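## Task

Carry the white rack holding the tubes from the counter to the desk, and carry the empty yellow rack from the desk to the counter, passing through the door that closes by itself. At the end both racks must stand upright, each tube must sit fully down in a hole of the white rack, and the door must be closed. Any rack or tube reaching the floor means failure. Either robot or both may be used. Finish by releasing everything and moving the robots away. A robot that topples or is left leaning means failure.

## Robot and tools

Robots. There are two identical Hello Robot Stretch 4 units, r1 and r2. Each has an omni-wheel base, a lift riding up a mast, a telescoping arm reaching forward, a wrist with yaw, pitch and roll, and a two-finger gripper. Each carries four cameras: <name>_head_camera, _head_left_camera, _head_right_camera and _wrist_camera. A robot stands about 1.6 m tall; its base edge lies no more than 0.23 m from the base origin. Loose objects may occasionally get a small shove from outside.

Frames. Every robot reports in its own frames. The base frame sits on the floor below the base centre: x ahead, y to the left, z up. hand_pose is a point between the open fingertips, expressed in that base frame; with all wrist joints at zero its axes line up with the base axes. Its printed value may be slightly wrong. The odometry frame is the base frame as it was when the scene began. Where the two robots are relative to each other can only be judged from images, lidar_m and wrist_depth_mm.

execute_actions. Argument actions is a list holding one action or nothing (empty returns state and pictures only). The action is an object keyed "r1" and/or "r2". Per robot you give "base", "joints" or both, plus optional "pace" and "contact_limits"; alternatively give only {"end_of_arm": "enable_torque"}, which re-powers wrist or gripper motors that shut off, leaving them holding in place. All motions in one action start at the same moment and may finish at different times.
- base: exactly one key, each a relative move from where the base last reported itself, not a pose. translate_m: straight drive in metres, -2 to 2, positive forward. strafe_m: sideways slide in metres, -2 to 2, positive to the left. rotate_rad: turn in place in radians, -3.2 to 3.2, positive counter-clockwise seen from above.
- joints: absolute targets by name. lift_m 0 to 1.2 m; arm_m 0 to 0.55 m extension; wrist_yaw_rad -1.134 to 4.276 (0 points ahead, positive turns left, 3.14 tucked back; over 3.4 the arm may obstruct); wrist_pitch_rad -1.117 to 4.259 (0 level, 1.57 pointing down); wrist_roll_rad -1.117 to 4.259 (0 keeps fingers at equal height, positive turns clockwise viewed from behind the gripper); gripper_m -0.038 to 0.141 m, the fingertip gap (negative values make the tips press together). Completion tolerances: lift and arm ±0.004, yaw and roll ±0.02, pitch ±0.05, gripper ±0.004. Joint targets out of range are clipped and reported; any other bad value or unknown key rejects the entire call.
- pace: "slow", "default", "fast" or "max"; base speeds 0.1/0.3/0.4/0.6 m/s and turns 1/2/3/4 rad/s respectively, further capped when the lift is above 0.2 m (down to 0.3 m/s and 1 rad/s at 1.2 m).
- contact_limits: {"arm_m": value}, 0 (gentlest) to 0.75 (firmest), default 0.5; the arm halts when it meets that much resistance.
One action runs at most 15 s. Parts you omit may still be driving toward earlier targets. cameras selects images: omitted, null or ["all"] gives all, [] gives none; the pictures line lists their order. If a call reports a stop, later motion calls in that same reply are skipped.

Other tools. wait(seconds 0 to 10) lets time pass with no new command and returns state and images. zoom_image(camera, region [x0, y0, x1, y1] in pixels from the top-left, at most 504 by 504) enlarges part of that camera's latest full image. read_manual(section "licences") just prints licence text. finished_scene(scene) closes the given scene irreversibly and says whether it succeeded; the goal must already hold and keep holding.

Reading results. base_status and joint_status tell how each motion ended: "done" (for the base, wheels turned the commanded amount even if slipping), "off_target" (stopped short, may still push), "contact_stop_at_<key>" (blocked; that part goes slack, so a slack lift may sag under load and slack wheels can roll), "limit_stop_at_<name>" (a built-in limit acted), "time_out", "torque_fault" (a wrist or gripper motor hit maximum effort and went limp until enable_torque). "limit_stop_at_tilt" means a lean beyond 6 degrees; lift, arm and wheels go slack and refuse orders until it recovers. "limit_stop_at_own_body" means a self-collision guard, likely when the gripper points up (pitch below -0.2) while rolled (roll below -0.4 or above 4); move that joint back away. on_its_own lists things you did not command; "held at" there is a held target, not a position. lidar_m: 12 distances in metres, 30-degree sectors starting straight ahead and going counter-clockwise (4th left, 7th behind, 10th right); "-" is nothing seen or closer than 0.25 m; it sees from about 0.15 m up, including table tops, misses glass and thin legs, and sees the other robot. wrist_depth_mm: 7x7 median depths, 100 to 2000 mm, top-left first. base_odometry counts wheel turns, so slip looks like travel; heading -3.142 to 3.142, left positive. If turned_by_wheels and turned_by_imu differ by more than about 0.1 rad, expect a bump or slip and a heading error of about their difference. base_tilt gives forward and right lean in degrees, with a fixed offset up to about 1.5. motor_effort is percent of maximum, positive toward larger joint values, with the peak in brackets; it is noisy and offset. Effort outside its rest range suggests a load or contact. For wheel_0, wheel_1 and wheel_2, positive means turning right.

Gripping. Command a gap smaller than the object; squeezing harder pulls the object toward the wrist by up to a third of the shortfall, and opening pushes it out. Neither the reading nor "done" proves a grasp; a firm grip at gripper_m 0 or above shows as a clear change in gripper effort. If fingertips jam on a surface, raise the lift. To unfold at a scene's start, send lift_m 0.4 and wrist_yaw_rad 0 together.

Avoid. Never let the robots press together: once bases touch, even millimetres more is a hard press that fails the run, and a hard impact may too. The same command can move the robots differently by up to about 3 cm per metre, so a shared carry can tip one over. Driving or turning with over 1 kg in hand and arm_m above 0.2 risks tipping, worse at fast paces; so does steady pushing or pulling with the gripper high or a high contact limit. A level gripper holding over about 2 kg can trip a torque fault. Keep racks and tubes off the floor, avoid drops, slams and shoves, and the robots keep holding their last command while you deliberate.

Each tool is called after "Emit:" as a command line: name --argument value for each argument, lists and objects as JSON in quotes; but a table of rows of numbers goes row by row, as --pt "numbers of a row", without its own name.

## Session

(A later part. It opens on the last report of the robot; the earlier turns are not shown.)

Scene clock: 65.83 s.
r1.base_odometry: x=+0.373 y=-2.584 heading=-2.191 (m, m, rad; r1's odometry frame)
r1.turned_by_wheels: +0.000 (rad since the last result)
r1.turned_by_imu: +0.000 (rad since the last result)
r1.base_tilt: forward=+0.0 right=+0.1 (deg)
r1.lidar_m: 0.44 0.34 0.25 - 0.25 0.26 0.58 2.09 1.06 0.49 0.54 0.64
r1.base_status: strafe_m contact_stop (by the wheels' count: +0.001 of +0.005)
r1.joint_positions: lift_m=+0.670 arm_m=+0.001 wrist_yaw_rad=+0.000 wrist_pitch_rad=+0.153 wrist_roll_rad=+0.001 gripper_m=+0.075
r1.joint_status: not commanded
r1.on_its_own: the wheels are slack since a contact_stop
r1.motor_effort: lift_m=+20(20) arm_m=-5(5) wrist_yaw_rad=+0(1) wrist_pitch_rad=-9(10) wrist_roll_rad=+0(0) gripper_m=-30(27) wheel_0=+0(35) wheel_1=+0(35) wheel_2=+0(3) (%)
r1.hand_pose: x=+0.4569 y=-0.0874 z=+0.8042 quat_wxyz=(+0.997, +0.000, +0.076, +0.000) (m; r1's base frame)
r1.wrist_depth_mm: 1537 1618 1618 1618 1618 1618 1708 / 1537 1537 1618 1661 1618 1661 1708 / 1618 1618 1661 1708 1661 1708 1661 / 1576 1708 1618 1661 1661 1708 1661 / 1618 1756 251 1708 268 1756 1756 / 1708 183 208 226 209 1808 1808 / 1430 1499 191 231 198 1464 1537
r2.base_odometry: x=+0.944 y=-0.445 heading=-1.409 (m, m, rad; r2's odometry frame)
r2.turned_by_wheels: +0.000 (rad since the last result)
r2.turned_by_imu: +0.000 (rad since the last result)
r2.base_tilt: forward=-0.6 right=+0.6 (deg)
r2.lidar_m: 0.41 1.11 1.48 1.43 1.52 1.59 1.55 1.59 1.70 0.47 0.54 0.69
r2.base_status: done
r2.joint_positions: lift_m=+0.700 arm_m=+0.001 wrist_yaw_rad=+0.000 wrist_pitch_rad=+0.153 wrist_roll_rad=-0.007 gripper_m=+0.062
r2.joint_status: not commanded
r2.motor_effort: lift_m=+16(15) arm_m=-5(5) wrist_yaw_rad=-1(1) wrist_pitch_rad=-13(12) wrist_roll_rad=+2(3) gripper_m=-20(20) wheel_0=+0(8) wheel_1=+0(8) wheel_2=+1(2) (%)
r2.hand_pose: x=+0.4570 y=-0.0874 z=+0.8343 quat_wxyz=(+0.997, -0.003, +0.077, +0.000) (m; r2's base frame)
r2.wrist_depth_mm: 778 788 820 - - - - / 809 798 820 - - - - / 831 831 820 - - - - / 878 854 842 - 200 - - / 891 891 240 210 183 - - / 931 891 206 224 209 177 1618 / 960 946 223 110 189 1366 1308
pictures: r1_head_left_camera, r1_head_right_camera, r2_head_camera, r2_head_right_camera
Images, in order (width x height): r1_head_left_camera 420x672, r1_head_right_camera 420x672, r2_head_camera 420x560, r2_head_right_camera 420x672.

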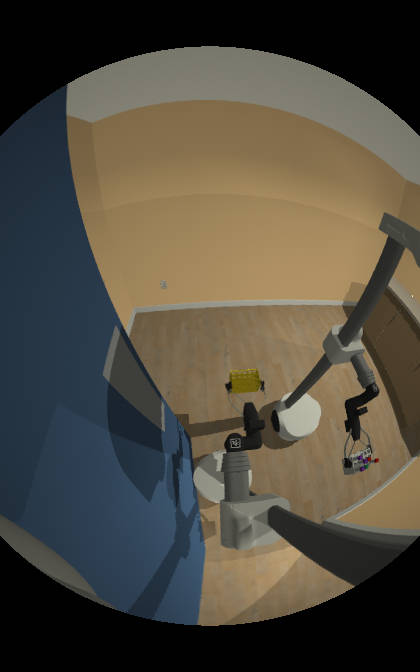

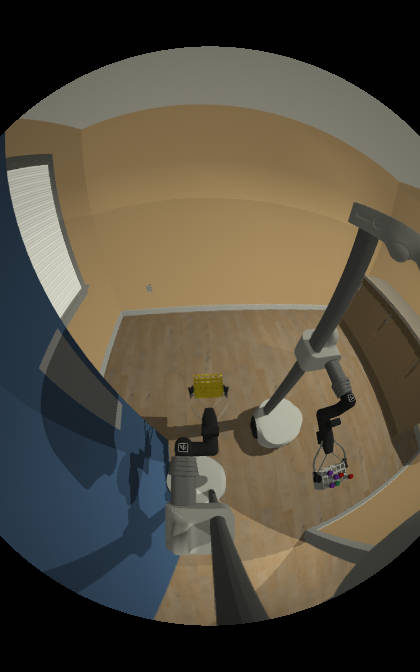

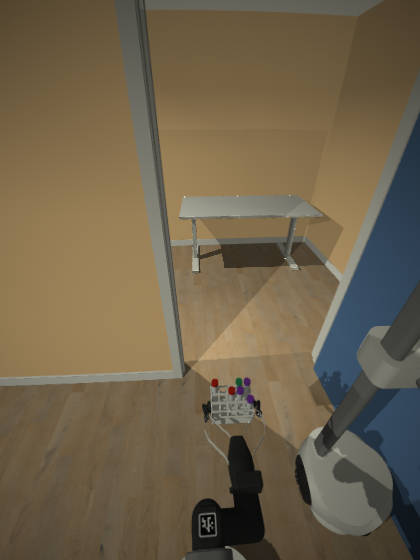

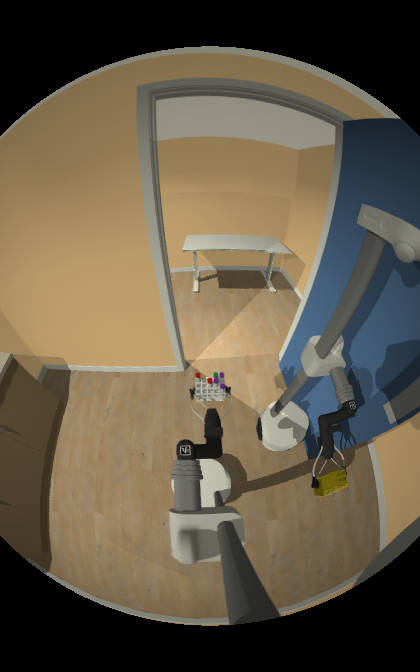

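Emit:
execute_actions --actions '[{"r1": {"base": {"translate_m": 0.13}, "pace": "slow"}, "r2": {"base": {"translate_m": 0.62}, "pace": "default"}}]' --cameras '["r1_head_left_camera", "r1_head_right_camera", "r2_head_right_camera", "r2_head_left_camera"]'

Scene clock: 69.63 s.
r1.base_odometry: x=+0.297 y=-2.690 heading=-2.191 (m, m, rad; r1's odometry frame)
r1.turned_by_wheels: +0.000 (rad since the last result)
r1.turned_by_imu: -0.001 (rad since the last result)
r1.base_tilt: forward=+0.0 right=+0.1 (deg)
r1.lidar_m: 0.42 1.46 0.25 - 0.25 0.26 0.60 0.84 0.51 0.57 2.17 1.93
r1.base_status: done
r1.joint_positions: lift_m=+0.670 arm_m=+0.001 wrist_yaw_rad=+0.000 wrist_pitch_rad=+0.153 wrist_roll_rad=+0.001 gripper_m=+0.075
r1.joint_status: not commanded
r1.motor_effort: lift_m=+20(20) arm_m=-5(5) wrist_yaw_rad=+0(0) wrist_pitch_rad=-10(10) wrist_roll_rad=+0(1) gripper_m=-29(30) wheel_0=+3(6) wheel_1=+4(6) wheel_2=-3(7) (%)
r1.hand_pose: x=+0.4569 y=-0.0874 z=+0.8042 quat_wxyz=(+0.997, +0.000, +0.076, +0.000) (m; r1's base frame)
r1.wrist_depth_mm: 1464 1430 1464 1499 1499 1499 1537 / 1430 1464 1499 1499 1499 1537 1576 / 1537 1464 1537 1537 1576 1576 1618 / 1499 1499 1576 1576 1576 1576 1576 / 1537 1537 251 1576 268 1618 1618 / 1576 183 208 226 210 1618 1708 / 1430 1499 192 231 198 1464 1537
r2.base_odometry: x=+1.043 y=-1.056 heading=-1.409 (m, m, rad; r2's odometry frame)
r2.turned_by_wheels: +0.000 (rad since the last result)
r2.turned_by_imu: -0.001 (rad since the last result)
r2.base_tilt: forward=-0.6 right=+0.7 (deg)
r2.lidar_m: 0.39 0.45 0.64 1.42 1.47 2.12 2.15 0.77 0.53 0.62 0.87 1.86
r2.base_status: done
r2.joint_positions: lift_m=+0.700 arm_m=+0.001 wrist_yaw_rad=+0.000 wrist_pitch_rad=+0.153 wrist_roll_rad=-0.007 gripper_m=+0.062
r2.joint_status: not commanded
r2.motor_effort: lift_m=+16(16) arm_m=-5(5) wrist_yaw_rad=+0(0) wrist_pitch_rad=-12(12) wrist_roll_rad=+2(2) gripper_m=-22(23) wheel_0=+2(7) wheel_1=+2(6) wheel_2=+0(9) (%)
r2.hand_pose: x=+0.4570 y=-0.0874 z=+0.8343 quat_wxyz=(+0.997, -0.003, +0.077, +0.000) (m; r2's base frame)
r2.wrist_depth_mm: 303 - - - - - - / 303 - - - - - - / 286 - - - - - - / 281 - - 1921 200 - - / 281 - 240 208 185 - - / 279 343 206 223 209 177 1618 / 287 1397 223 110 190 1366 1366
pictures: r1_head_left_camera, r1_head_right_camera, r2_head_left_camera, r2_head_right_camera
Images, in order (width x height): r1_head_left_camera 420x672, r1_head_right_camera 420x672, r2_head_left_camera 420x672, r2_head_right_camera 420x672.

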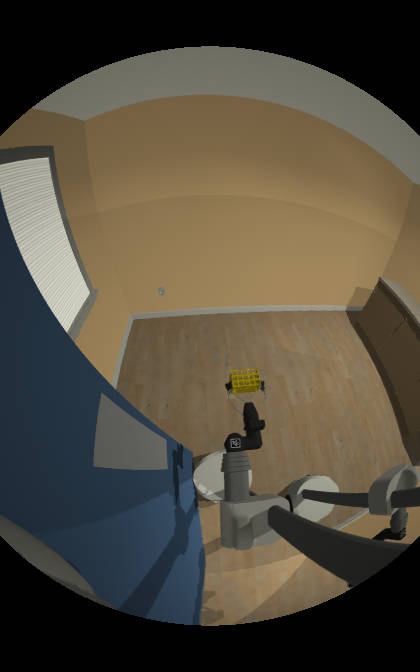

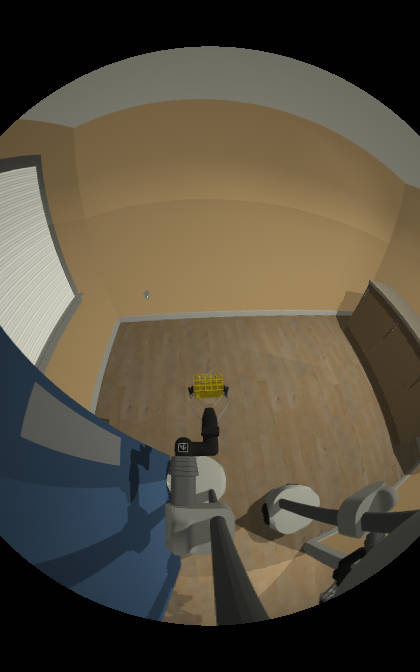

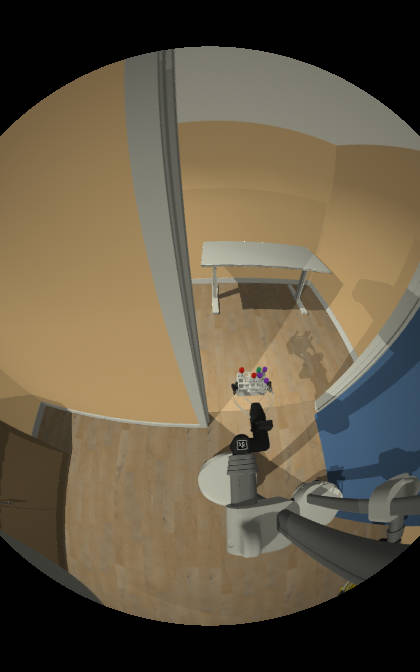

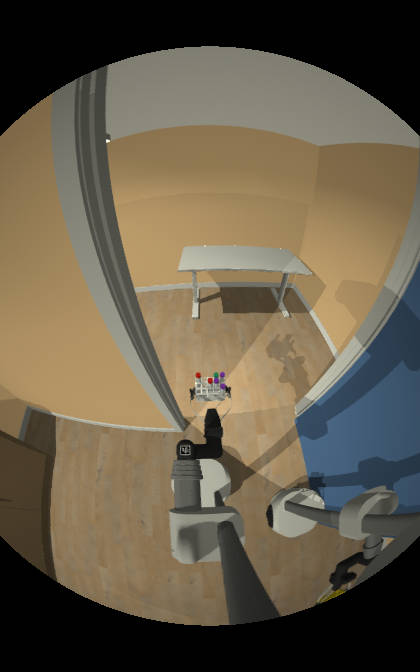

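Emit:
execute_actions --actions '[{"r2": {"base": {"strafe_m": -0.2}, "pace": "default"}}]' --cameras '["r2_head_right_camera", "r2_head_left_camera"]'

Scene clock: 73.17 s.
r1.base_odometry: x=+0.297 y=-2.690 heading=-2.191 (m, m, rad; r1's odometry frame)
r1.turned_by_wheels: +0.000 (rad since the last result)
r1.turned_by_imu: +0.000 (rad since the last result)
r1.base_tilt: forward=+0.0 right=+0.1 (deg)
r1.lidar_m: 0.42 1.46 0.25 - 0.25 0.28 0.61 0.43 0.37 0.49 2.16 1.92
r1.base_status: not commanded
r1.joint_positions: lift_m=+0.670 arm_m=+0.001 wrist_yaw_rad=+0.000 wrist_pitch_rad=+0.153 wrist_roll_rad=+0.001 gripper_m=+0.075
r1.joint_status: not commanded
r1.motor_effort: lift_m=+20(20) arm_m=-5(5) wrist_yaw_rad=+0(0) wrist_pitch_rad=-10(10) wrist_roll_rad=+0(1) gripper_m=-31(27) wheel_0=+3(3) wheel_1=+4(4) wheel_2=-2(3) (%)
r1.hand_pose: x=+0.4569 y=-0.0874 z=+0.8042 quat_wxyz=(+0.997, +0.000, +0.076, +0.000) (m; r1's base frame)
r1.wrist_depth_mm: 1464 1430 1464 1464 1499 1537 1537 / 1464 1464 1499 1537 1537 1537 1576 / 1464 1464 1537 1499 1537 1576 1576 / 1499 1537 1537 1537 1576 1576 1618 / 1499 1537 251 1537 268 1661 1618 / 1576 183 208 226 211 1661 1618 / 1430 1464 192 231 198 1430 1576
r2.base_odometry: x=+0.846 y=-1.089 heading=-1.409 (m, m, rad; r2's odometry frame)
r2.turned_by_wheels: +0.000 (rad since the last result)
r2.turned_by_imu: -0.001 (rad since the last result)
r2.base_tilt: forward=-0.6 right=+0.7 (deg)
r2.lidar_m: 0.42 0.54 0.65 1.62 1.71 2.26 2.17 0.39 0.37 0.63 0.67 1.83
r2.base_status: done
r2.joint_positions: lift_m=+0.700 arm_m=+0.001 wrist_yaw_rad=+0.000 wrist_pitch_rad=+0.153 wrist_roll_rad=-0.007 gripper_m=+0.062
r2.joint_status: not commanded
r2.motor_effort: lift_m=+16(16) arm_m=-5(5) wrist_yaw_rad=+0(0) wrist_pitch_rad=-12(12) wrist_roll_rad=+2(2) gripper_m=-21(22) wheel_0=+0(10) wheel_1=+0(8) wheel_2=-1(0) (%)
r2.hand_pose: x=+0.4569 y=-0.0874 z=+0.8343 quat_wxyz=(+0.997, -0.003, +0.077, +0.000) (m; r2's base frame)
r2.wrist_depth_mm: - - - - - - 1921 / - - - - - - - / - - - - - - 1921 / - - - 1921 201 - - / - - 240 209 185 - - / 1921 1661 206 224 208 177 1756 / 1397 1430 222 110 189 1336 1281
pictures: r2_head_left_camera, r2_head_right_camera
Images, in order (width x height): r2_head_left_camera 420x672, r2_head_right_camera 420x672.

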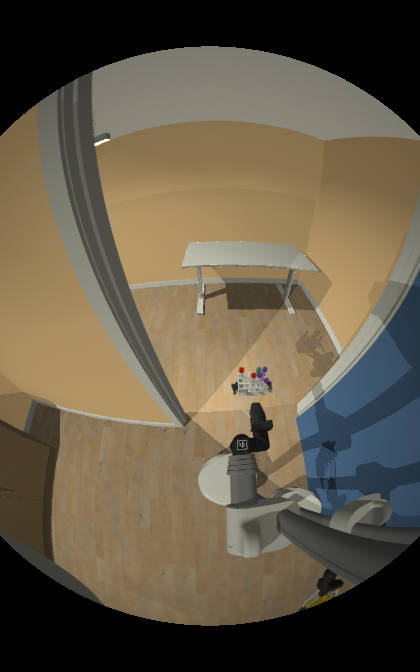

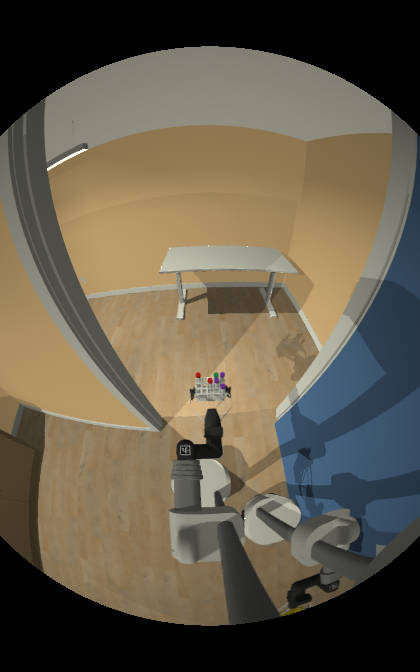

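Emit:
execute_actions --actions '[{"r1": {"base": {"rotate_rad": -0.45}, "joints": {"lift_m": 0.89}, "pace": "default"}, "r2": {"base": {"translate_m": 1.25}, "pace": "fast"}}]' --cameras '["r1_head_left_camera", "r2_head_camera", "r2_wrist_camera"]'

Scene clock: 79.90 s.
r1.base_odometry: x=+0.297 y=-2.690 heading=-2.640 (m, m, rad; r1's odometry frame)
r1.turned_by_wheels: -0.449 (rad since the last result)
r1.turned_by_imu: -0.452 (rad since the last result)
r1.base_tilt: forward=+0.0 right=+0.2 (deg)
r1.lidar_m: 0.43 1.82 1.36 0.25 - 0.25 0.27 0.76 1.13 1.15 2.09 2.22
r1.base_status: done
r1.joint_positions: lift_m=+0.890 arm_m=+0.001 wrist_yaw_rad=+0.000 wrist_pitch_rad=+0.153 wrist_roll_rad=+0.001 gripper_m=+0.075
r1.joint_status: all done
r1.motor_effort: lift_m=+23(26) arm_m=-5(5) wrist_yaw_rad=+0(0) wrist_pitch_rad=-10(10) wrist_roll_rad=+0(1) gripper_m=-26(25) wheel_0=+2(6) wheel_1=+3(10) wheel_2=+2(8) (%)
r1.hand_pose: x=+0.4569 y=-0.0875 z=+1.0240 quat_wxyz=(+0.997, +0.000, +0.076, +0.000) (m; r1's base frame)
r1.wrist_depth_mm: 1308 1397 1576 1756 - - - / 1281 1430 1576 1808 - - - / 1308 1430 1618 1863 - - - / 1336 1464 1661 1808 - - 1863 / 1366 1464 252 1863 268 - 1756 / 1397 183 208 226 210 - 1756 / 1397 1499 191 231 198 1808 1756
r2.base_odometry: x=+1.048 y=-2.322 heading=-1.409 (m, m, rad; r2's odometry frame)
r2.turned_by_wheels: +0.000 (rad since the last result)
r2.turned_by_imu: -0.003 (rad since the last result)
r2.base_tilt: forward=-0.6 right=+0.7 (deg)
r2.lidar_m: 0.42 0.57 1.92 2.29 0.98 0.74 1.46 0.99 0.96 1.44 0.78 0.50
r2.base_status: done
r2.joint_positions: lift_m=+0.700 arm_m=+0.001 wrist_yaw_rad=+0.000 wrist_pitch_rad=+0.153 wrist_roll_rad=-0.007 gripper_m=+0.062
r2.joint_status: not commanded
r2.motor_effort: lift_m=+16(16) arm_m=-5(5) wrist_yaw_rad=+0(0) wrist_pitch_rad=-12(12) wrist_roll_rad=+2(3) gripper_m=-20(20) wheel_0=+0(8) wheel_1=+1(6) wheel_2=+1(12) (%)
r2.hand_pose: x=+0.4569 y=-0.0874 z=+0.8343 quat_wxyz=(+0.997, -0.003, +0.077, +0.000) (m; r2's base frame)
r2.wrist_depth_mm: 1042 1025 1025 1042 1042 1025 991 / 1078 1060 1078 1042 1060 1008 1042 / 1118 1118 1098 1078 1078 1098 1060 / 1160 1160 931 866 200 904 891 / 1160 621 239 209 186 539 525 / 427 373 206 223 209 177 373 / 820 353 223 110 190 332 1182
pictures: r1_head_left_camera, r2_head_camera, r2_wrist_camera
Images, in order (width x height): r1_head_left_camera 420x672, r2_head_camera 420x560, r2_wrist_camera 616x392.

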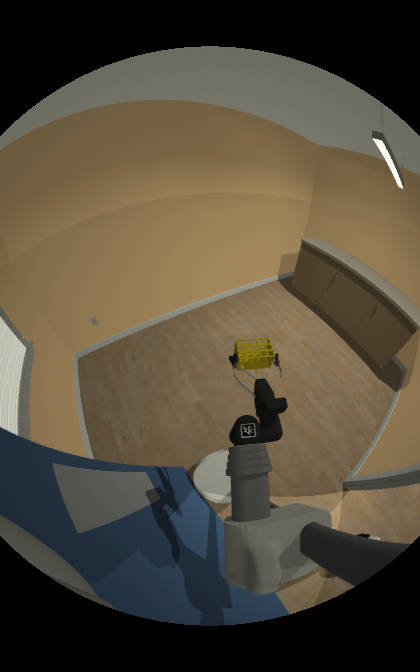

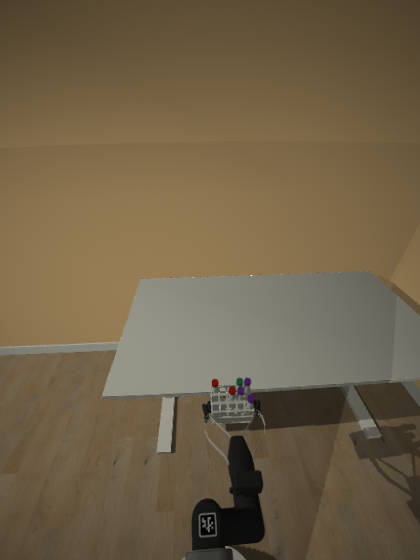

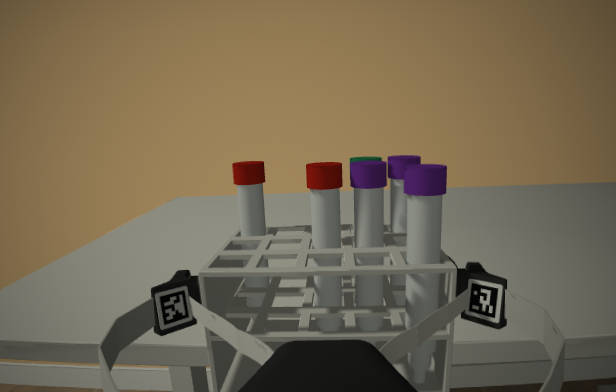

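Emit:
execute_actions --actions '[{"r1": {"base": {"strafe_m": -1.02}, "pace": "default"}, "r2": {"joints": {"arm_m": 0.33, "lift_m": 0.675}, "pace": "default"}}]' --cameras '["r1_head_left_camera", "r2_head_camera", "r2_wrist_camera", "r2_head_right_camera"]'

Scene clock: 85.03 s.
r1.base_odometry: x=-0.193 y=-1.796 heading=-2.640 (m, m, rad; r1's odometry frame)
r1.turned_by_wheels: +0.000 (rad since the last result)
r1.turned_by_imu: +0.003 (rad since the last result)
r1.base_tilt: forward=+0.1 right=+0.2 (deg)
r1.lidar_m: 0.42 2.29 2.43 0.25 0.25 0.99 0.30 0.30 0.31 0.46 1.22 1.25
r1.base_status: done
r1.joint_positions: lift_m=+0.890 arm_m=+0.001 wrist_yaw_rad=+0.000 wrist_pitch_rad=+0.153 wrist_roll_rad=+0.001 gripper_m=+0.075
r1.joint_status: not commanded
r1.motor_effort: lift_m=+22(23) arm_m=-5(5) wrist_yaw_rad=+0(1) wrist_pitch_rad=-10(10) wrist_roll_rad=+1(1) gripper_m=-30(27) wheel_0=+0(10) wheel_1=+1(10) wheel_2=+0(1) (%)
r1.hand_pose: x=+0.4569 y=-0.0874 z=+1.0241 quat_wxyz=(+0.997, +0.000, +0.076, +0.000) (m; r1's base frame)
r1.wrist_depth_mm: 1708 1808 - - - 1808 1499 / 1708 1863 - - - 1808 1499 / 1756 1983 - - - 1808 1499 / 1708 1921 - - 1708 1708 1397 / 1863 1921 252 1863 268 1160 960 / 1808 183 208 226 210 1060 960 / 1756 1808 192 231 198 1098 931
r2.base_odometry: x=+1.048 y=-2.322 heading=-1.409 (m, m, rad; r2's odometry frame)
r2.turned_by_wheels: +0.000 (rad since the last result)
r2.turned_by_imu: +0.000 (rad since the last result)
r2.base_tilt: forward=-0.6 right=+0.5 (deg)
r2.lidar_m: 0.53 0.57 1.90 2.30 0.97 0.74 0.98 0.94 0.95 1.44 0.79 0.56
r2.base_status: not commanded
r2.joint_positions: lift_m=+0.675 arm_m=+0.329 wrist_yaw_rad=+0.000 wrist_pitch_rad=+0.153 wrist_roll_rad=-0.007 gripper_m=+0.062
r2.joint_status: all done
r2.motor_effort: lift_m=+15(14) arm_m=+5(7) wrist_yaw_rad=-1(0) wrist_pitch_rad=-12(12) wrist_roll_rad=+3(3) gripper_m=-21(20) wheel_0=+0(1) wheel_1=+1(1) wheel_2=+0(0) (%)
r2.hand_pose: x=+0.7851 y=-0.0874 z=+0.8093 quat_wxyz=(+0.997, -0.003, +0.077, +0.000) (m; r2's base frame)
r2.wrist_depth_mm: 741 741 732 723 723 715 715 / 768 759 759 750 741 741 715 / 788 778 788 778 750 759 759 / 820 798 798 798 200 778 768 / 559 539 239 208 185 477 462 / 370 327 206 223 209 178 325 / 286 277 223 110 189 258 -
pictures: r1_head_left_camera, r2_head_camera, r2_head_right_camera, r2_wrist_camera
Images, in order (width x height): r1_head_left_camera 420x672, r2_head_camera 420x560, r2_head_right_camera 420x672, r2_wrist_camera 616x392.

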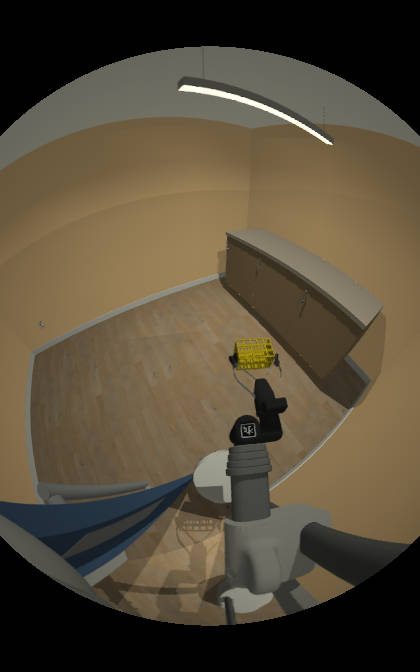

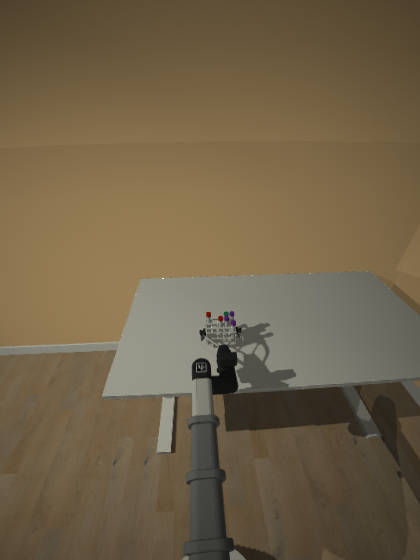

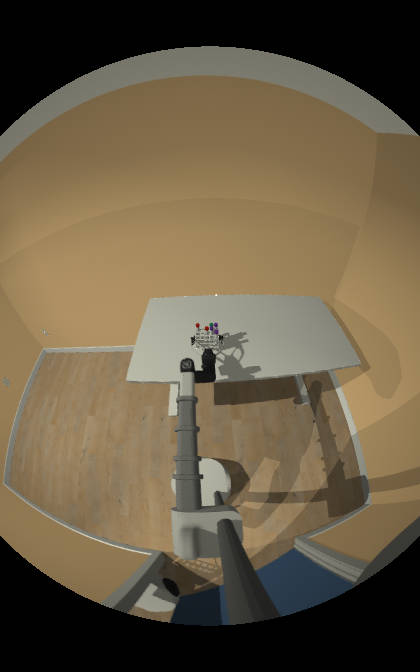

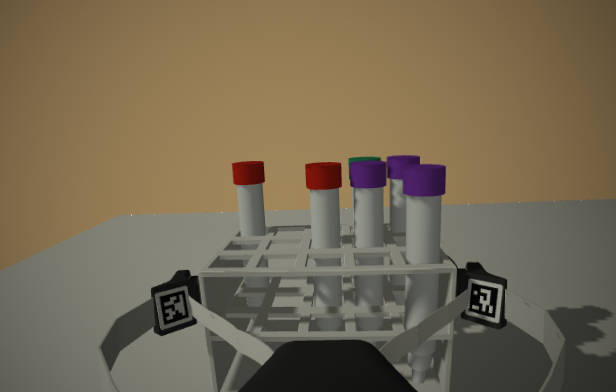

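Emit:
execute_actions --actions '[{"r1": {"base": {"rotate_rad": -0.66}, "pace": "default"}, "r2": {"joints": {"lift_m": 0.648}, "pace": "slow"}}]' --cameras '["r1_head_left_camera", "r2_wrist_camera"]'

Scene clock: 86.87 s.
r1.base_odometry: x=-0.193 y=-1.796 heading=+2.984 (m, m, rad; r1's odometry frame)
r1.turned_by_wheels: -0.659 (rad since the last result)
r1.turned_by_imu: -0.662 (rad since the last result)
r1.base_tilt: forward=+0.0 right=+0.2 (deg)
r1.lidar_m: 0.43 1.55 2.30 2.34 0.25 0.25 0.59 1.11 0.29 0.32 0.37 0.86
r1.base_status: done
r1.joint_positions: lift_m=+0.890 arm_m=+0.001 wrist_yaw_rad=+0.000 wrist_pitch_rad=+0.153 wrist_roll_rad=+0.001 gripper_m=+0.075
r1.joint_status: not commanded
r1.motor_effort: lift_m=+22(22) arm_m=-5(5) wrist_yaw_rad=+1(2) wrist_pitch_rad=-10(9) wrist_roll_rad=+0(0) gripper_m=-26(28) wheel_0=+2(6) wheel_1=+3(10) wheel_2=+3(9) (%)
r1.hand_pose: x=+0.4569 y=-0.0875 z=+1.0241 quat_wxyz=(+0.997, +0.000, +0.076, +0.000) (m; r1's base frame)
r1.wrist_depth_mm: - - 1863 1618 1537 1366 1255 / - - 1808 1708 1537 1397 1336 / - - 1921 1708 1537 1430 1366 / 1537 1537 1618 1618 1537 1430 1308 / 1537 1336 251 1008 268 1464 1308 / 1661 183 208 225 211 1397 1281 / 1661 1366 192 231 198 1499 1182
r2.base_odometry: x=+1.048 y=-2.322 heading=-1.409 (m, m, rad; r2's odometry frame)
r2.turned_by_wheels: +0.000 (rad since the last result)
r2.turned_by_imu: +0.000 (rad since the last result)
r2.base_tilt: forward=-0.6 right=+0.7 (deg)
r2.lidar_m: 0.55 0.58 1.92 2.29 0.94 0.74 1.00 0.96 0.94 1.45 0.77 0.57
r2.base_status: not commanded
r2.joint_positions: lift_m=+0.648 arm_m=+0.329 wrist_yaw_rad=+0.000 wrist_pitch_rad=+0.153 wrist_roll_rad=-0.007 gripper_m=+0.062
r2.joint_status: all done
r2.motor_effort: lift_m=+15(15) arm_m=+5(5) wrist_yaw_rad=-1(0) wrist_pitch_rad=-12(11) wrist_roll_rad=+3(2) gripper_m=-22(21) wheel_0=+0(1) wheel_1=+1(1) wheel_2=+0(0) (%)
r2.hand_pose: x=+0.7851 y=-0.0874 z=+0.7823 quat_wxyz=(+0.997, -0.003, +0.077, +0.000) (m; r2's base frame)
r2.wrist_depth_mm: 741 741 741 715 723 707 699 / 759 759 759 741 750 741 723 / 788 798 788 759 759 759 759 / 809 798 691 647 200 668 640 / 473 459 239 208 185 402 392 / 315 278 206 223 208 177 281 / 243 235 222 110 190 220 -
pictures: r1_head_left_camera, r2_wrist_camera
Images, in order (width x height): r1_head_left_camera 420x672, r2_wrist_camera 616x392.

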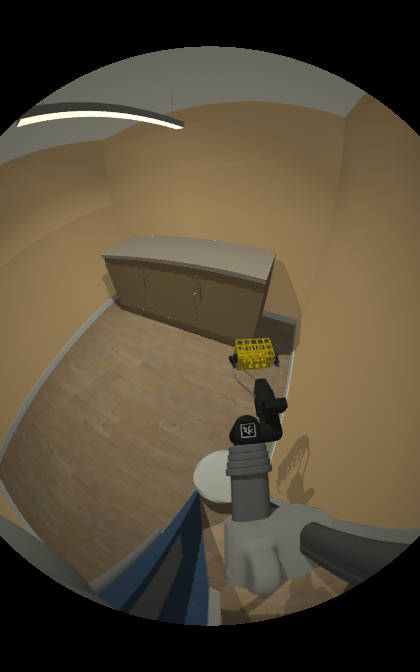

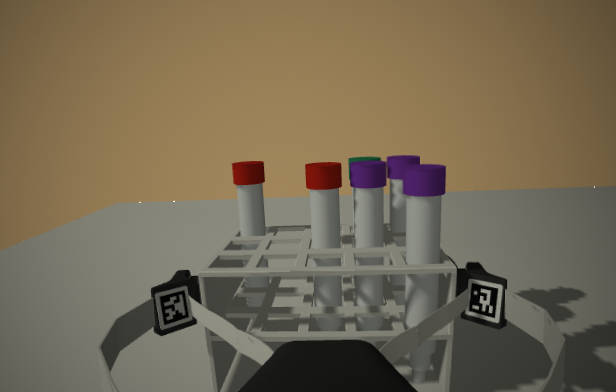

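Emit:
execute_actions --actions '[{"r1": {"base": {"translate_m": 0.72}, "joints": {"lift_m": 0.86}, "pace": "default"}, "r2": {"joints": {"lift_m": 0.644, "gripper_m": 0.141}, "pace": "default"}}]' --cameras '["r1_head_camera", "r1_wrist_camera", "r2_wrist_camera", "r2_head_right_camera"]'

Scene clock: 91.00 s.
r1.base_odometry: x=-0.904 y=-1.683 heading=+2.984 (m, m, rad; r1's odometry frame)
r1.turned_by_wheels: +0.000 (rad since the last result)
r1.turned_by_imu: -0.003 (rad since the last result)
r1.base_tilt: forward=+0.0 right=+0.2 (deg)
r1.lidar_m: 0.43 0.70 1.55 2.05 2.60 2.55 0.96 0.65 0.57 0.59 0.78 0.52
r1.base_status: done
r1.joint_positions: lift_m=+0.860 arm_m=+0.001 wrist_yaw_rad=+0.000 wrist_pitch_rad=+0.153 wrist_roll_rad=+0.001 gripper_m=+0.075
r1.joint_status: all done
r1.motor_effort: lift_m=+18(17) arm_m=-5(5) wrist_yaw_rad=+0(0) wrist_pitch_rad=-10(10) wrist_roll_rad=+1(1) gripper_m=-27(31) wheel_0=+1(8) wheel_1=+1(8) wheel_2=+0(10) (%)
r1.hand_pose: x=+0.4569 y=-0.0874 z=+0.9944 quat_wxyz=(+0.997, +0.000, +0.076, +0.000) (m; r1's base frame)
r1.wrist_depth_mm: 1366 1205 1078 991 891 820 768 / 1397 1229 1098 1008 904 842 778 / 1464 1281 1138 1008 931 866 788 / 1308 1205 1138 1008 946 866 809 / 597 621 252 574 268 654 798 / 488 183 208 225 210 384 407 / 525 439 192 231 199 285 314
r2.base_odometry: x=+1.048 y=-2.322 heading=-1.409 (m, m, rad; r2's odometry frame)
r2.turned_by_wheels: +0.000 (rad since the last result)
r2.turned_by_imu: +0.000 (rad since the last result)
r2.base_tilt: forward=-0.7 right=+0.6 (deg)
r2.lidar_m: 0.53 0.58 1.92 2.28 0.97 0.73 0.74 0.78 0.96 1.43 0.78 0.57
r2.base_status: not commanded
r2.joint_positions: lift_m=+0.644 arm_m=+0.329 wrist_yaw_rad=+0.000 wrist_pitch_rad=+0.152 wrist_roll_rad=-0.007 gripper_m=+0.141
r2.joint_status: all done
r2.motor_effort: lift_m=+15(16) arm_m=+5(5) wrist_yaw_rad=+0(0) wrist_pitch_rad=-7(11) wrist_roll_rad=+3(2) gripper_m=+0(22) wheel_0=+1(1) wheel_1=+1(0) wheel_2=+0(0) (%)
r2.hand_pose: x=+0.7851 y=-0.0874 z=+0.7788 quat_wxyz=(+0.997, -0.003, +0.076, +0.000) (m; r2's base frame)
r2.wrist_depth_mm: 741 741 732 732 723 707 699 / 759 759 741 741 741 732 723 / 778 778 768 778 750 750 750 / 831 798 683 647 223 668 634 / 462 449 265 232 223 394 384 / 307 287 208 229 204 248 272 / 237 231 230 110 213 217 215
pictures: r1_head_camera, r1_wrist_camera, r2_head_right_camera, r2_wrist_camera
Images, in order (width x height): r1_head_camera 420x560, r1_wrist_camera 616x392, r2_head_right_camera 420x672, r2_wrist_camera 616x392.

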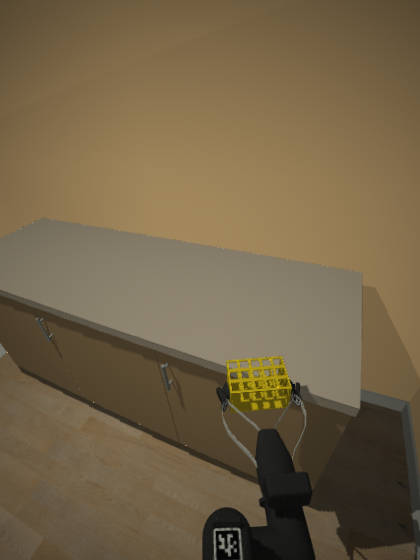

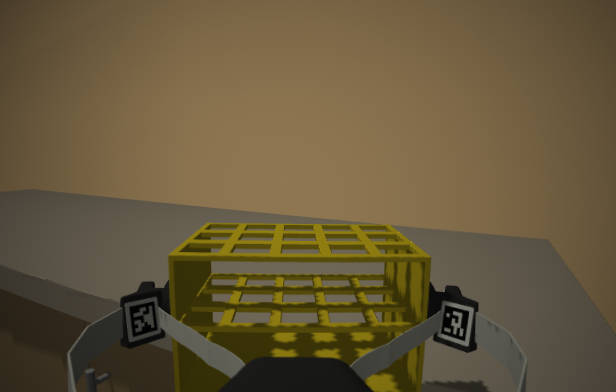

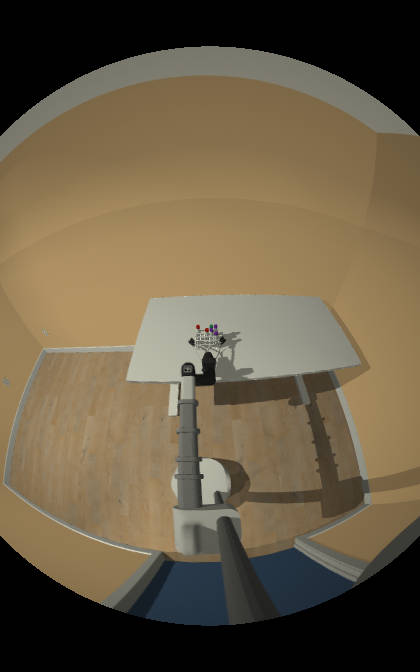

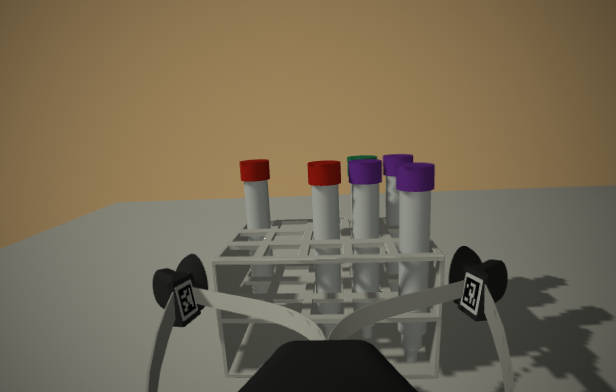

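Emit:
execute_actions --actions '[{"r1": {"joints": {"arm_m": 0.31, "lift_m": 0.835}, "pace": "default"}, "r2": {"joints": {"arm_m": 0.0}, "pace": "default"}}]' --cameras '["r1_head_camera", "r1_wrist_camera", "r2_wrist_camera"]'

Scene clock: 93.20 s.
r1.base_odometry: x=-0.904 y=-1.683 heading=+2.984 (m, m, rad; r1's odometry frame)
r1.turned_by_wheels: +0.000 (rad since the last result)
r1.turned_by_imu: +0.000 (rad since the last result)
r1.base_tilt: forward=+0.1 right=+0.1 (deg)
r1.lidar_m: 0.55 0.71 1.53 2.06 2.58 2.56 0.96 0.64 0.57 0.61 0.77 0.52
r1.base_status: not commanded
r1.joint_positions: lift_m=+0.835 arm_m=+0.309 wrist_yaw_rad=+0.000 wrist_pitch_rad=+0.153 wrist_roll_rad=+0.001 gripper_m=+0.075
r1.joint_status: all done
r1.motor_effort: lift_m=+17(15) arm_m=+6(6) wrist_yaw_rad=+0(0) wrist_pitch_rad=-10(10) wrist_roll_rad=+1(1) gripper_m=-27(28) wheel_0=+1(1) wheel_1=+1(1) wheel_2=+0(0) (%)
r1.hand_pose: x=+0.7650 y=-0.0874 z=+0.9695 quat_wxyz=(+0.997, +0.000, +0.076, +0.000) (m; r1's base frame)
r1.wrist_depth_mm: 960 866 778 699 634 580 539 / 991 866 768 707 647 597 549 / 1025 891 809 715 661 597 554 / 991 904 820 732 661 615 569 / 504 525 251 484 270 591 564 / 329 183 208 225 210 324 345 / 236 247 191 232 198 241 259
r2.base_odometry: x=+1.048 y=-2.322 heading=-1.409 (m, m, rad; r2's odometry frame)
r2.turned_by_wheels: +0.000 (rad since the last result)
r2.turned_by_imu: +0.000 (rad since the last result)
r2.base_tilt: forward=-0.5 right=+0.8 (deg)
r2.lidar_m: 0.54 0.58 1.92 2.31 0.96 0.73 0.73 0.78 0.95 1.45 0.76 0.56
r2.base_status: not commanded
r2.joint_positions: lift_m=+0.644 arm_m=+0.001 wrist_yaw_rad=+0.000 wrist_pitch_rad=+0.152 wrist_roll_rad=-0.007 gripper_m=+0.141
r2.joint_status: all done
r2.motor_effort: lift_m=+15(15) arm_m=-6(7) wrist_yaw_rad=+0(1) wrist_pitch_rad=-8(8) wrist_roll_rad=+2(2) gripper_m=-1(1) wheel_0=+0(1) wheel_1=+1(1) wheel_2=+0(0) (%)
r2.hand_pose: x=+0.4570 y=-0.0874 z=+0.7786 quat_wxyz=(+0.997, -0.003, +0.076, +0.000) (m; r2's base frame)
r2.wrist_depth_mm: 1060 1025 1025 1042 1025 1025 1008 / 1098 1098 1078 1060 1060 1042 1025 / 1138 1118 1078 1078 1078 1078 1060 / 1160 1118 788 564 707 683 654 / 466 452 445 436 421 397 387 / 362 345 334 327 329 317 1160 / 1255 1255 1205 110 1205 1205 1182
pictures: r1_head_camera, r1_wrist_camera, r2_wrist_camera
Images, in order (width x height): r1_head_camera 420x560, r1_wrist_camera 616x392, r2_wrist_camera 616x392.

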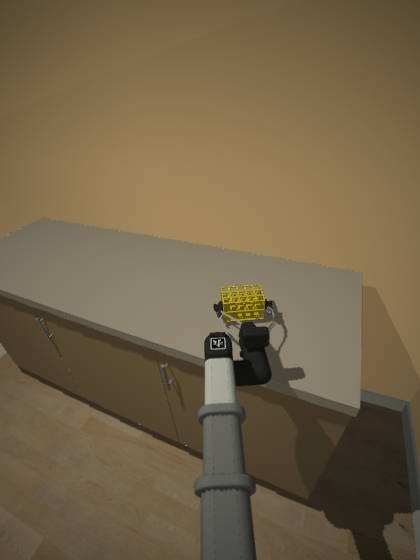

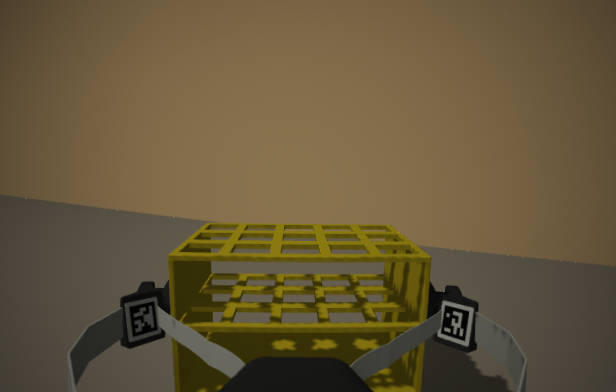

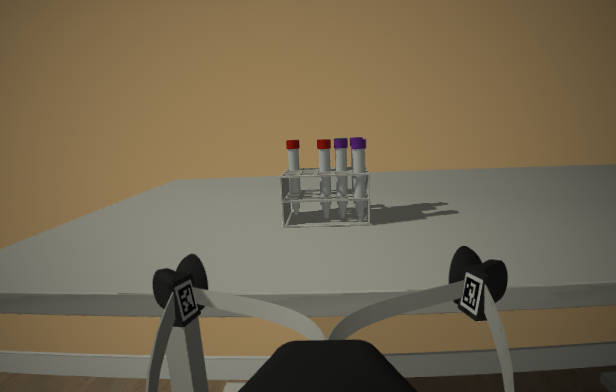

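Emit:
execute_actions --actions '[{"r1": {"joints": {"lift_m": 0.816, "gripper_m": 0.141}, "pace": "default"}}]' --cameras '["r1_wrist_camera", "r2_wrist_camera", "r2_head_camera"]'

Emit:
zoom_image --camera "r2_wrist_camera" --region '[260, 120, 400, 240]'

Scene clock: 95.07 s.
r1.base_odometry: x=-0.904 y=-1.683 heading=+2.984 (m, m, rad; r1's odometry frame)
r1.turned_by_wheels: +0.000 (rad since the last result)
r1.turned_by_imu: +0.000 (rad since the last result)
r1.base_tilt: forward=+0.1 right=+0.1 (deg)
r1.lidar_m: 0.54 0.67 1.55 2.05 2.60 2.55 0.97 0.64 0.58 0.61 0.77 0.53
r1.base_status: not commanded
r1.joint_positions: lift_m=+0.816 arm_m=+0.309 wrist_yaw_rad=+0.000 wrist_pitch_rad=+0.152 wrist_roll_rad=+0.001 gripper_m=+0.141
r1.joint_status: all done
r1.motor_effort: lift_m=+17(16) arm_m=+6(6) wrist_yaw_rad=+0(1) wrist_pitch_rad=-6(9) wrist_roll_rad=+0(0) gripper_m=+1(25) wheel_0=+1(1) wheel_1=+1(1) wheel_2=+0(1) (%)
r1.hand_pose: x=+0.7651 y=-0.0874 z=+0.9509 quat_wxyz=(+0.997, +0.000, +0.076, +0.000) (m; r1's base frame)
r1.wrist_depth_mm: 991 854 768 699 634 591 539 / 991 878 788 691 647 591 554 / 991 904 788 723 661 603 554 / 946 878 788 741 668 603 564 / 442 452 242 247 248 480 480 / 289 202 217 226 212 265 303 / 217 216 217 147 220 221 226
r2.base_odometry: x=+1.048 y=-2.322 heading=-1.409 (m, m, rad; r2's odometry frame)
r2.turned_by_wheels: +0.000 (rad since the last result)
r2.turned_by_imu: +0.000 (rad since the last result)
r2.base_tilt: forward=-0.4 right=+0.7 (deg)
r2.lidar_m: 0.53 0.55 1.91 2.30 0.95 0.73 0.73 0.76 0.96 1.43 0.77 0.58
r2.base_status: not commanded
r2.joint_positions: lift_m=+0.644 arm_m=+0.001 wrist_yaw_rad=+0.000 wrist_pitch_rad=+0.152 wrist_roll_rad=-0.007 gripper_m=+0.141
r2.joint_status: not commanded
r2.motor_effort: lift_m=+15(15) arm_m=-5(6) wrist_yaw_rad=+0(0) wrist_pitch_rad=-8(8) wrist_roll_rad=+3(3) gripper_m=+0(0) wheel_0=+1(0) wheel_1=+0(1) wheel_2=+0(0) (%)
r2.hand_pose: x=+0.4570 y=-0.0874 z=+0.7786 quat_wxyz=(+0.997, -0.003, +0.076, +0.000) (m; r2's base frame)
r2.wrist_depth_mm: 1042 1025 1042 1025 1042 1025 991 / 1098 1078 1042 1098 1042 1042 1042 / 1118 1138 1078 1098 1078 1060 1042 / 1182 1138 798 559 707 683 647 / 469 455 442 430 421 394 384 / 359 345 336 330 327 319 1182 / 1281 1281 1229 110 1229 1205 1138
pictures: r1_wrist_camera, r2_head_camera, r2_wrist_camera
Images, in order (width x height): r1_wrist_camera 616x392, r2_head_camera 420x560, r2_wrist_camera 616x392.

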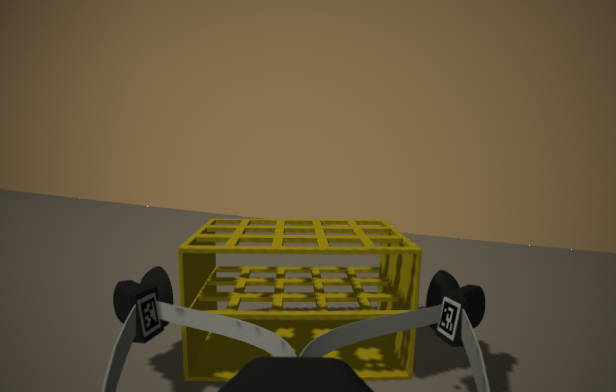

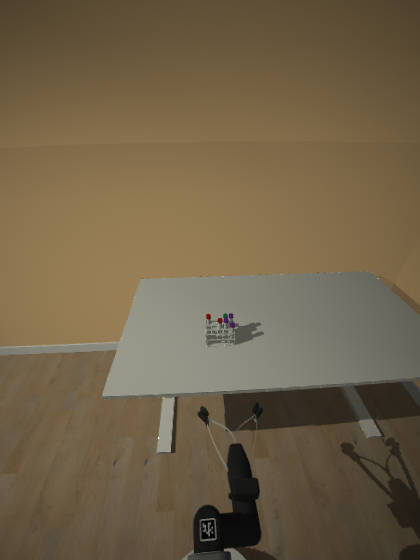

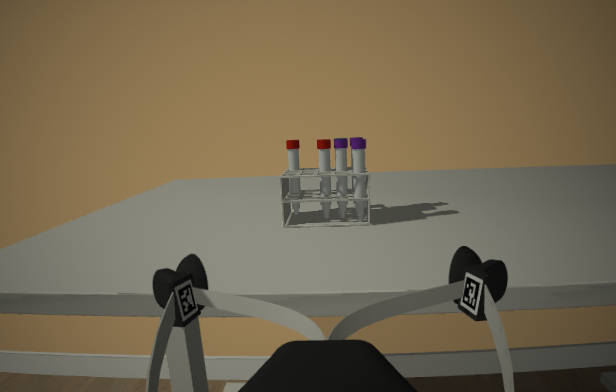

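Region (260, 120, 400, 240) of r2_wrist_camera's 616x392 image, scaled by 3.600; it fills the top 432 rows of this view, and the rest is white.

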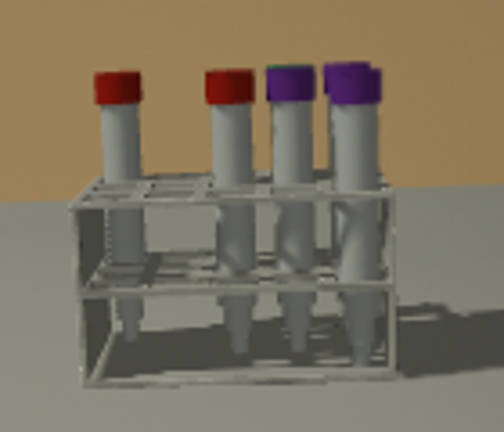

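Emit:
execute_actions --actions '[{"r1": {"base": {"translate_m": -0.15}, "joints": {"arm_m": 0.0}, "pace": "fast"}, "r2": {"base": {"translate_m": -0.15}, "pace": "fast"}}]' --cameras '["r1_wrist_camera", "r1_head_right_camera", "r2_wrist_camera", "r2_head_right_camera"]'

Scene clock: 96.90 s.
r1.base_odometry: x=-0.756 y=-1.706 heading=+2.984 (m, m, rad; r1's odometry frame)
r1.turned_by_wheels: +0.000 (rad since the last result)
r1.turned_by_imu: +0.000 (rad since the last result)
r1.base_tilt: forward=+0.1 right=+0.1 (deg)
r1.lidar_m: 0.70 0.88 2.07 2.12 2.57 2.40 0.80 0.58 0.52 0.52 0.68 0.65
r1.base_status: done
r1.joint_positions: lift_m=+0.816 arm_m=+0.001 wrist_yaw_rad=+0.000 wrist_pitch_rad=+0.152 wrist_roll_rad=+0.001 gripper_m=+0.141
r1.joint_status: all done
r1.motor_effort: lift_m=+17(17) arm_m=-6(7) wrist_yaw_rad=+1(1) wrist_pitch_rad=-7(7) wrist_roll_rad=+0(0) gripper_m=-3(0) wheel_0=-1(8) wheel_1=-1(7) wheel_2=-3(10) (%)
r1.hand_pose: x=+0.4571 y=-0.0875 z=+0.9507 quat_wxyz=(+0.997, +0.000, +0.076, +0.000) (m; r1's base frame)
r1.wrist_depth_mm: 1576 1397 1229 1118 1042 960 891 / 1618 1430 1255 1138 1060 960 878 / 1618 1397 1255 1160 1078 991 904 / 976 976 1042 842 1042 960 931 / 723 603 535 480 484 484 917 / 741 202 535 492 418 364 904 / 778 621 564 147 445 397 931
r2.base_odometry: x=+1.024 y=-2.174 heading=-1.409 (m, m, rad; r2's odometry frame)
r2.turned_by_wheels: +0.000 (rad since the last result)
r2.turned_by_imu: +0.000 (rad since the last result)
r2.base_tilt: forward=-0.6 right=+0.6 (deg)
r2.lidar_m: 0.68 0.72 2.14 2.06 0.74 0.60 0.57 0.61 0.85 1.42 1.02 0.69
r2.base_status: done
r2.joint_positions: lift_m=+0.644 arm_m=+0.001 wrist_yaw_rad=+0.000 wrist_pitch_rad=+0.152 wrist_roll_rad=-0.007 gripper_m=+0.141
r2.joint_status: not commanded
r2.motor_effort: lift_m=+15(15) arm_m=-5(5) wrist_yaw_rad=+0(0) wrist_pitch_rad=-8(8) wrist_roll_rad=+2(2) gripper_m=-2(0) wheel_0=-1(7) wheel_1=+0(7) wheel_2=+0(11) (%)
r2.hand_pose: x=+0.4570 y=-0.0874 z=+0.7786 quat_wxyz=(+0.997, -0.003, +0.076, +0.000) (m; r2's base frame)
r2.wrist_depth_mm: 1205 1205 1205 1182 1160 1182 1138 / 1229 1229 1255 1205 1182 1205 1182 / 1281 1255 1229 1205 1255 1182 1205 / 1336 1255 798 732 691 691 647 / 1308 559 496 525 500 466 1281 / 1397 1366 878 1336 1308 1308 1308 / 1366 1308 1281 110 1308 1281 1205
pictures: r1_head_right_camera, r1_wrist_camera, r2_head_right_camera, r2_wrist_camera
Images, in order (width x height): r1_head_right_camera 420x672, r1_wrist_camera 616x392, r2_head_right_camera 420x672, r2_wrist_camera 616x392.

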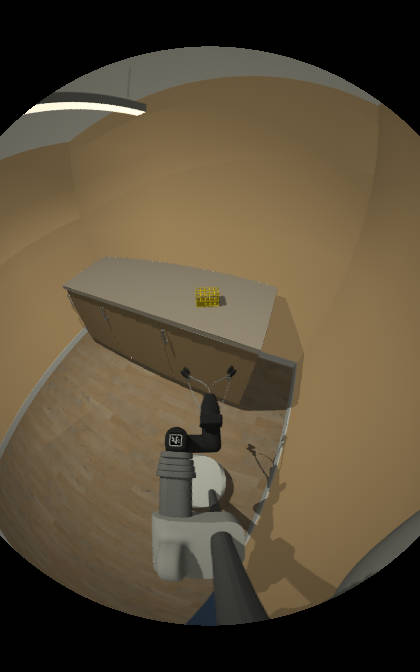

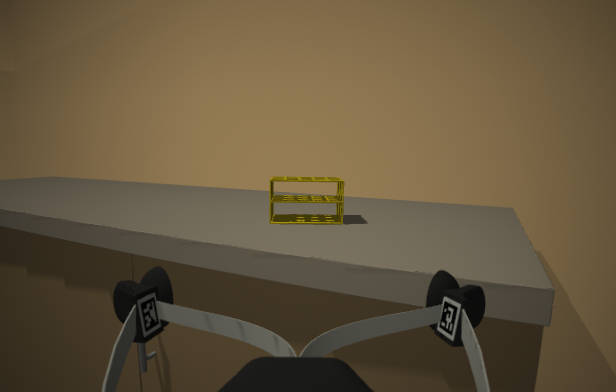

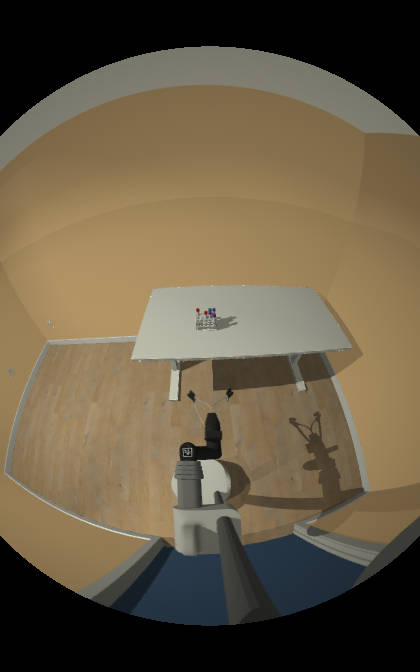

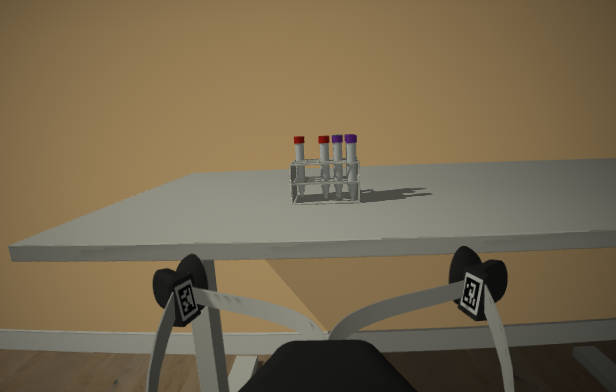

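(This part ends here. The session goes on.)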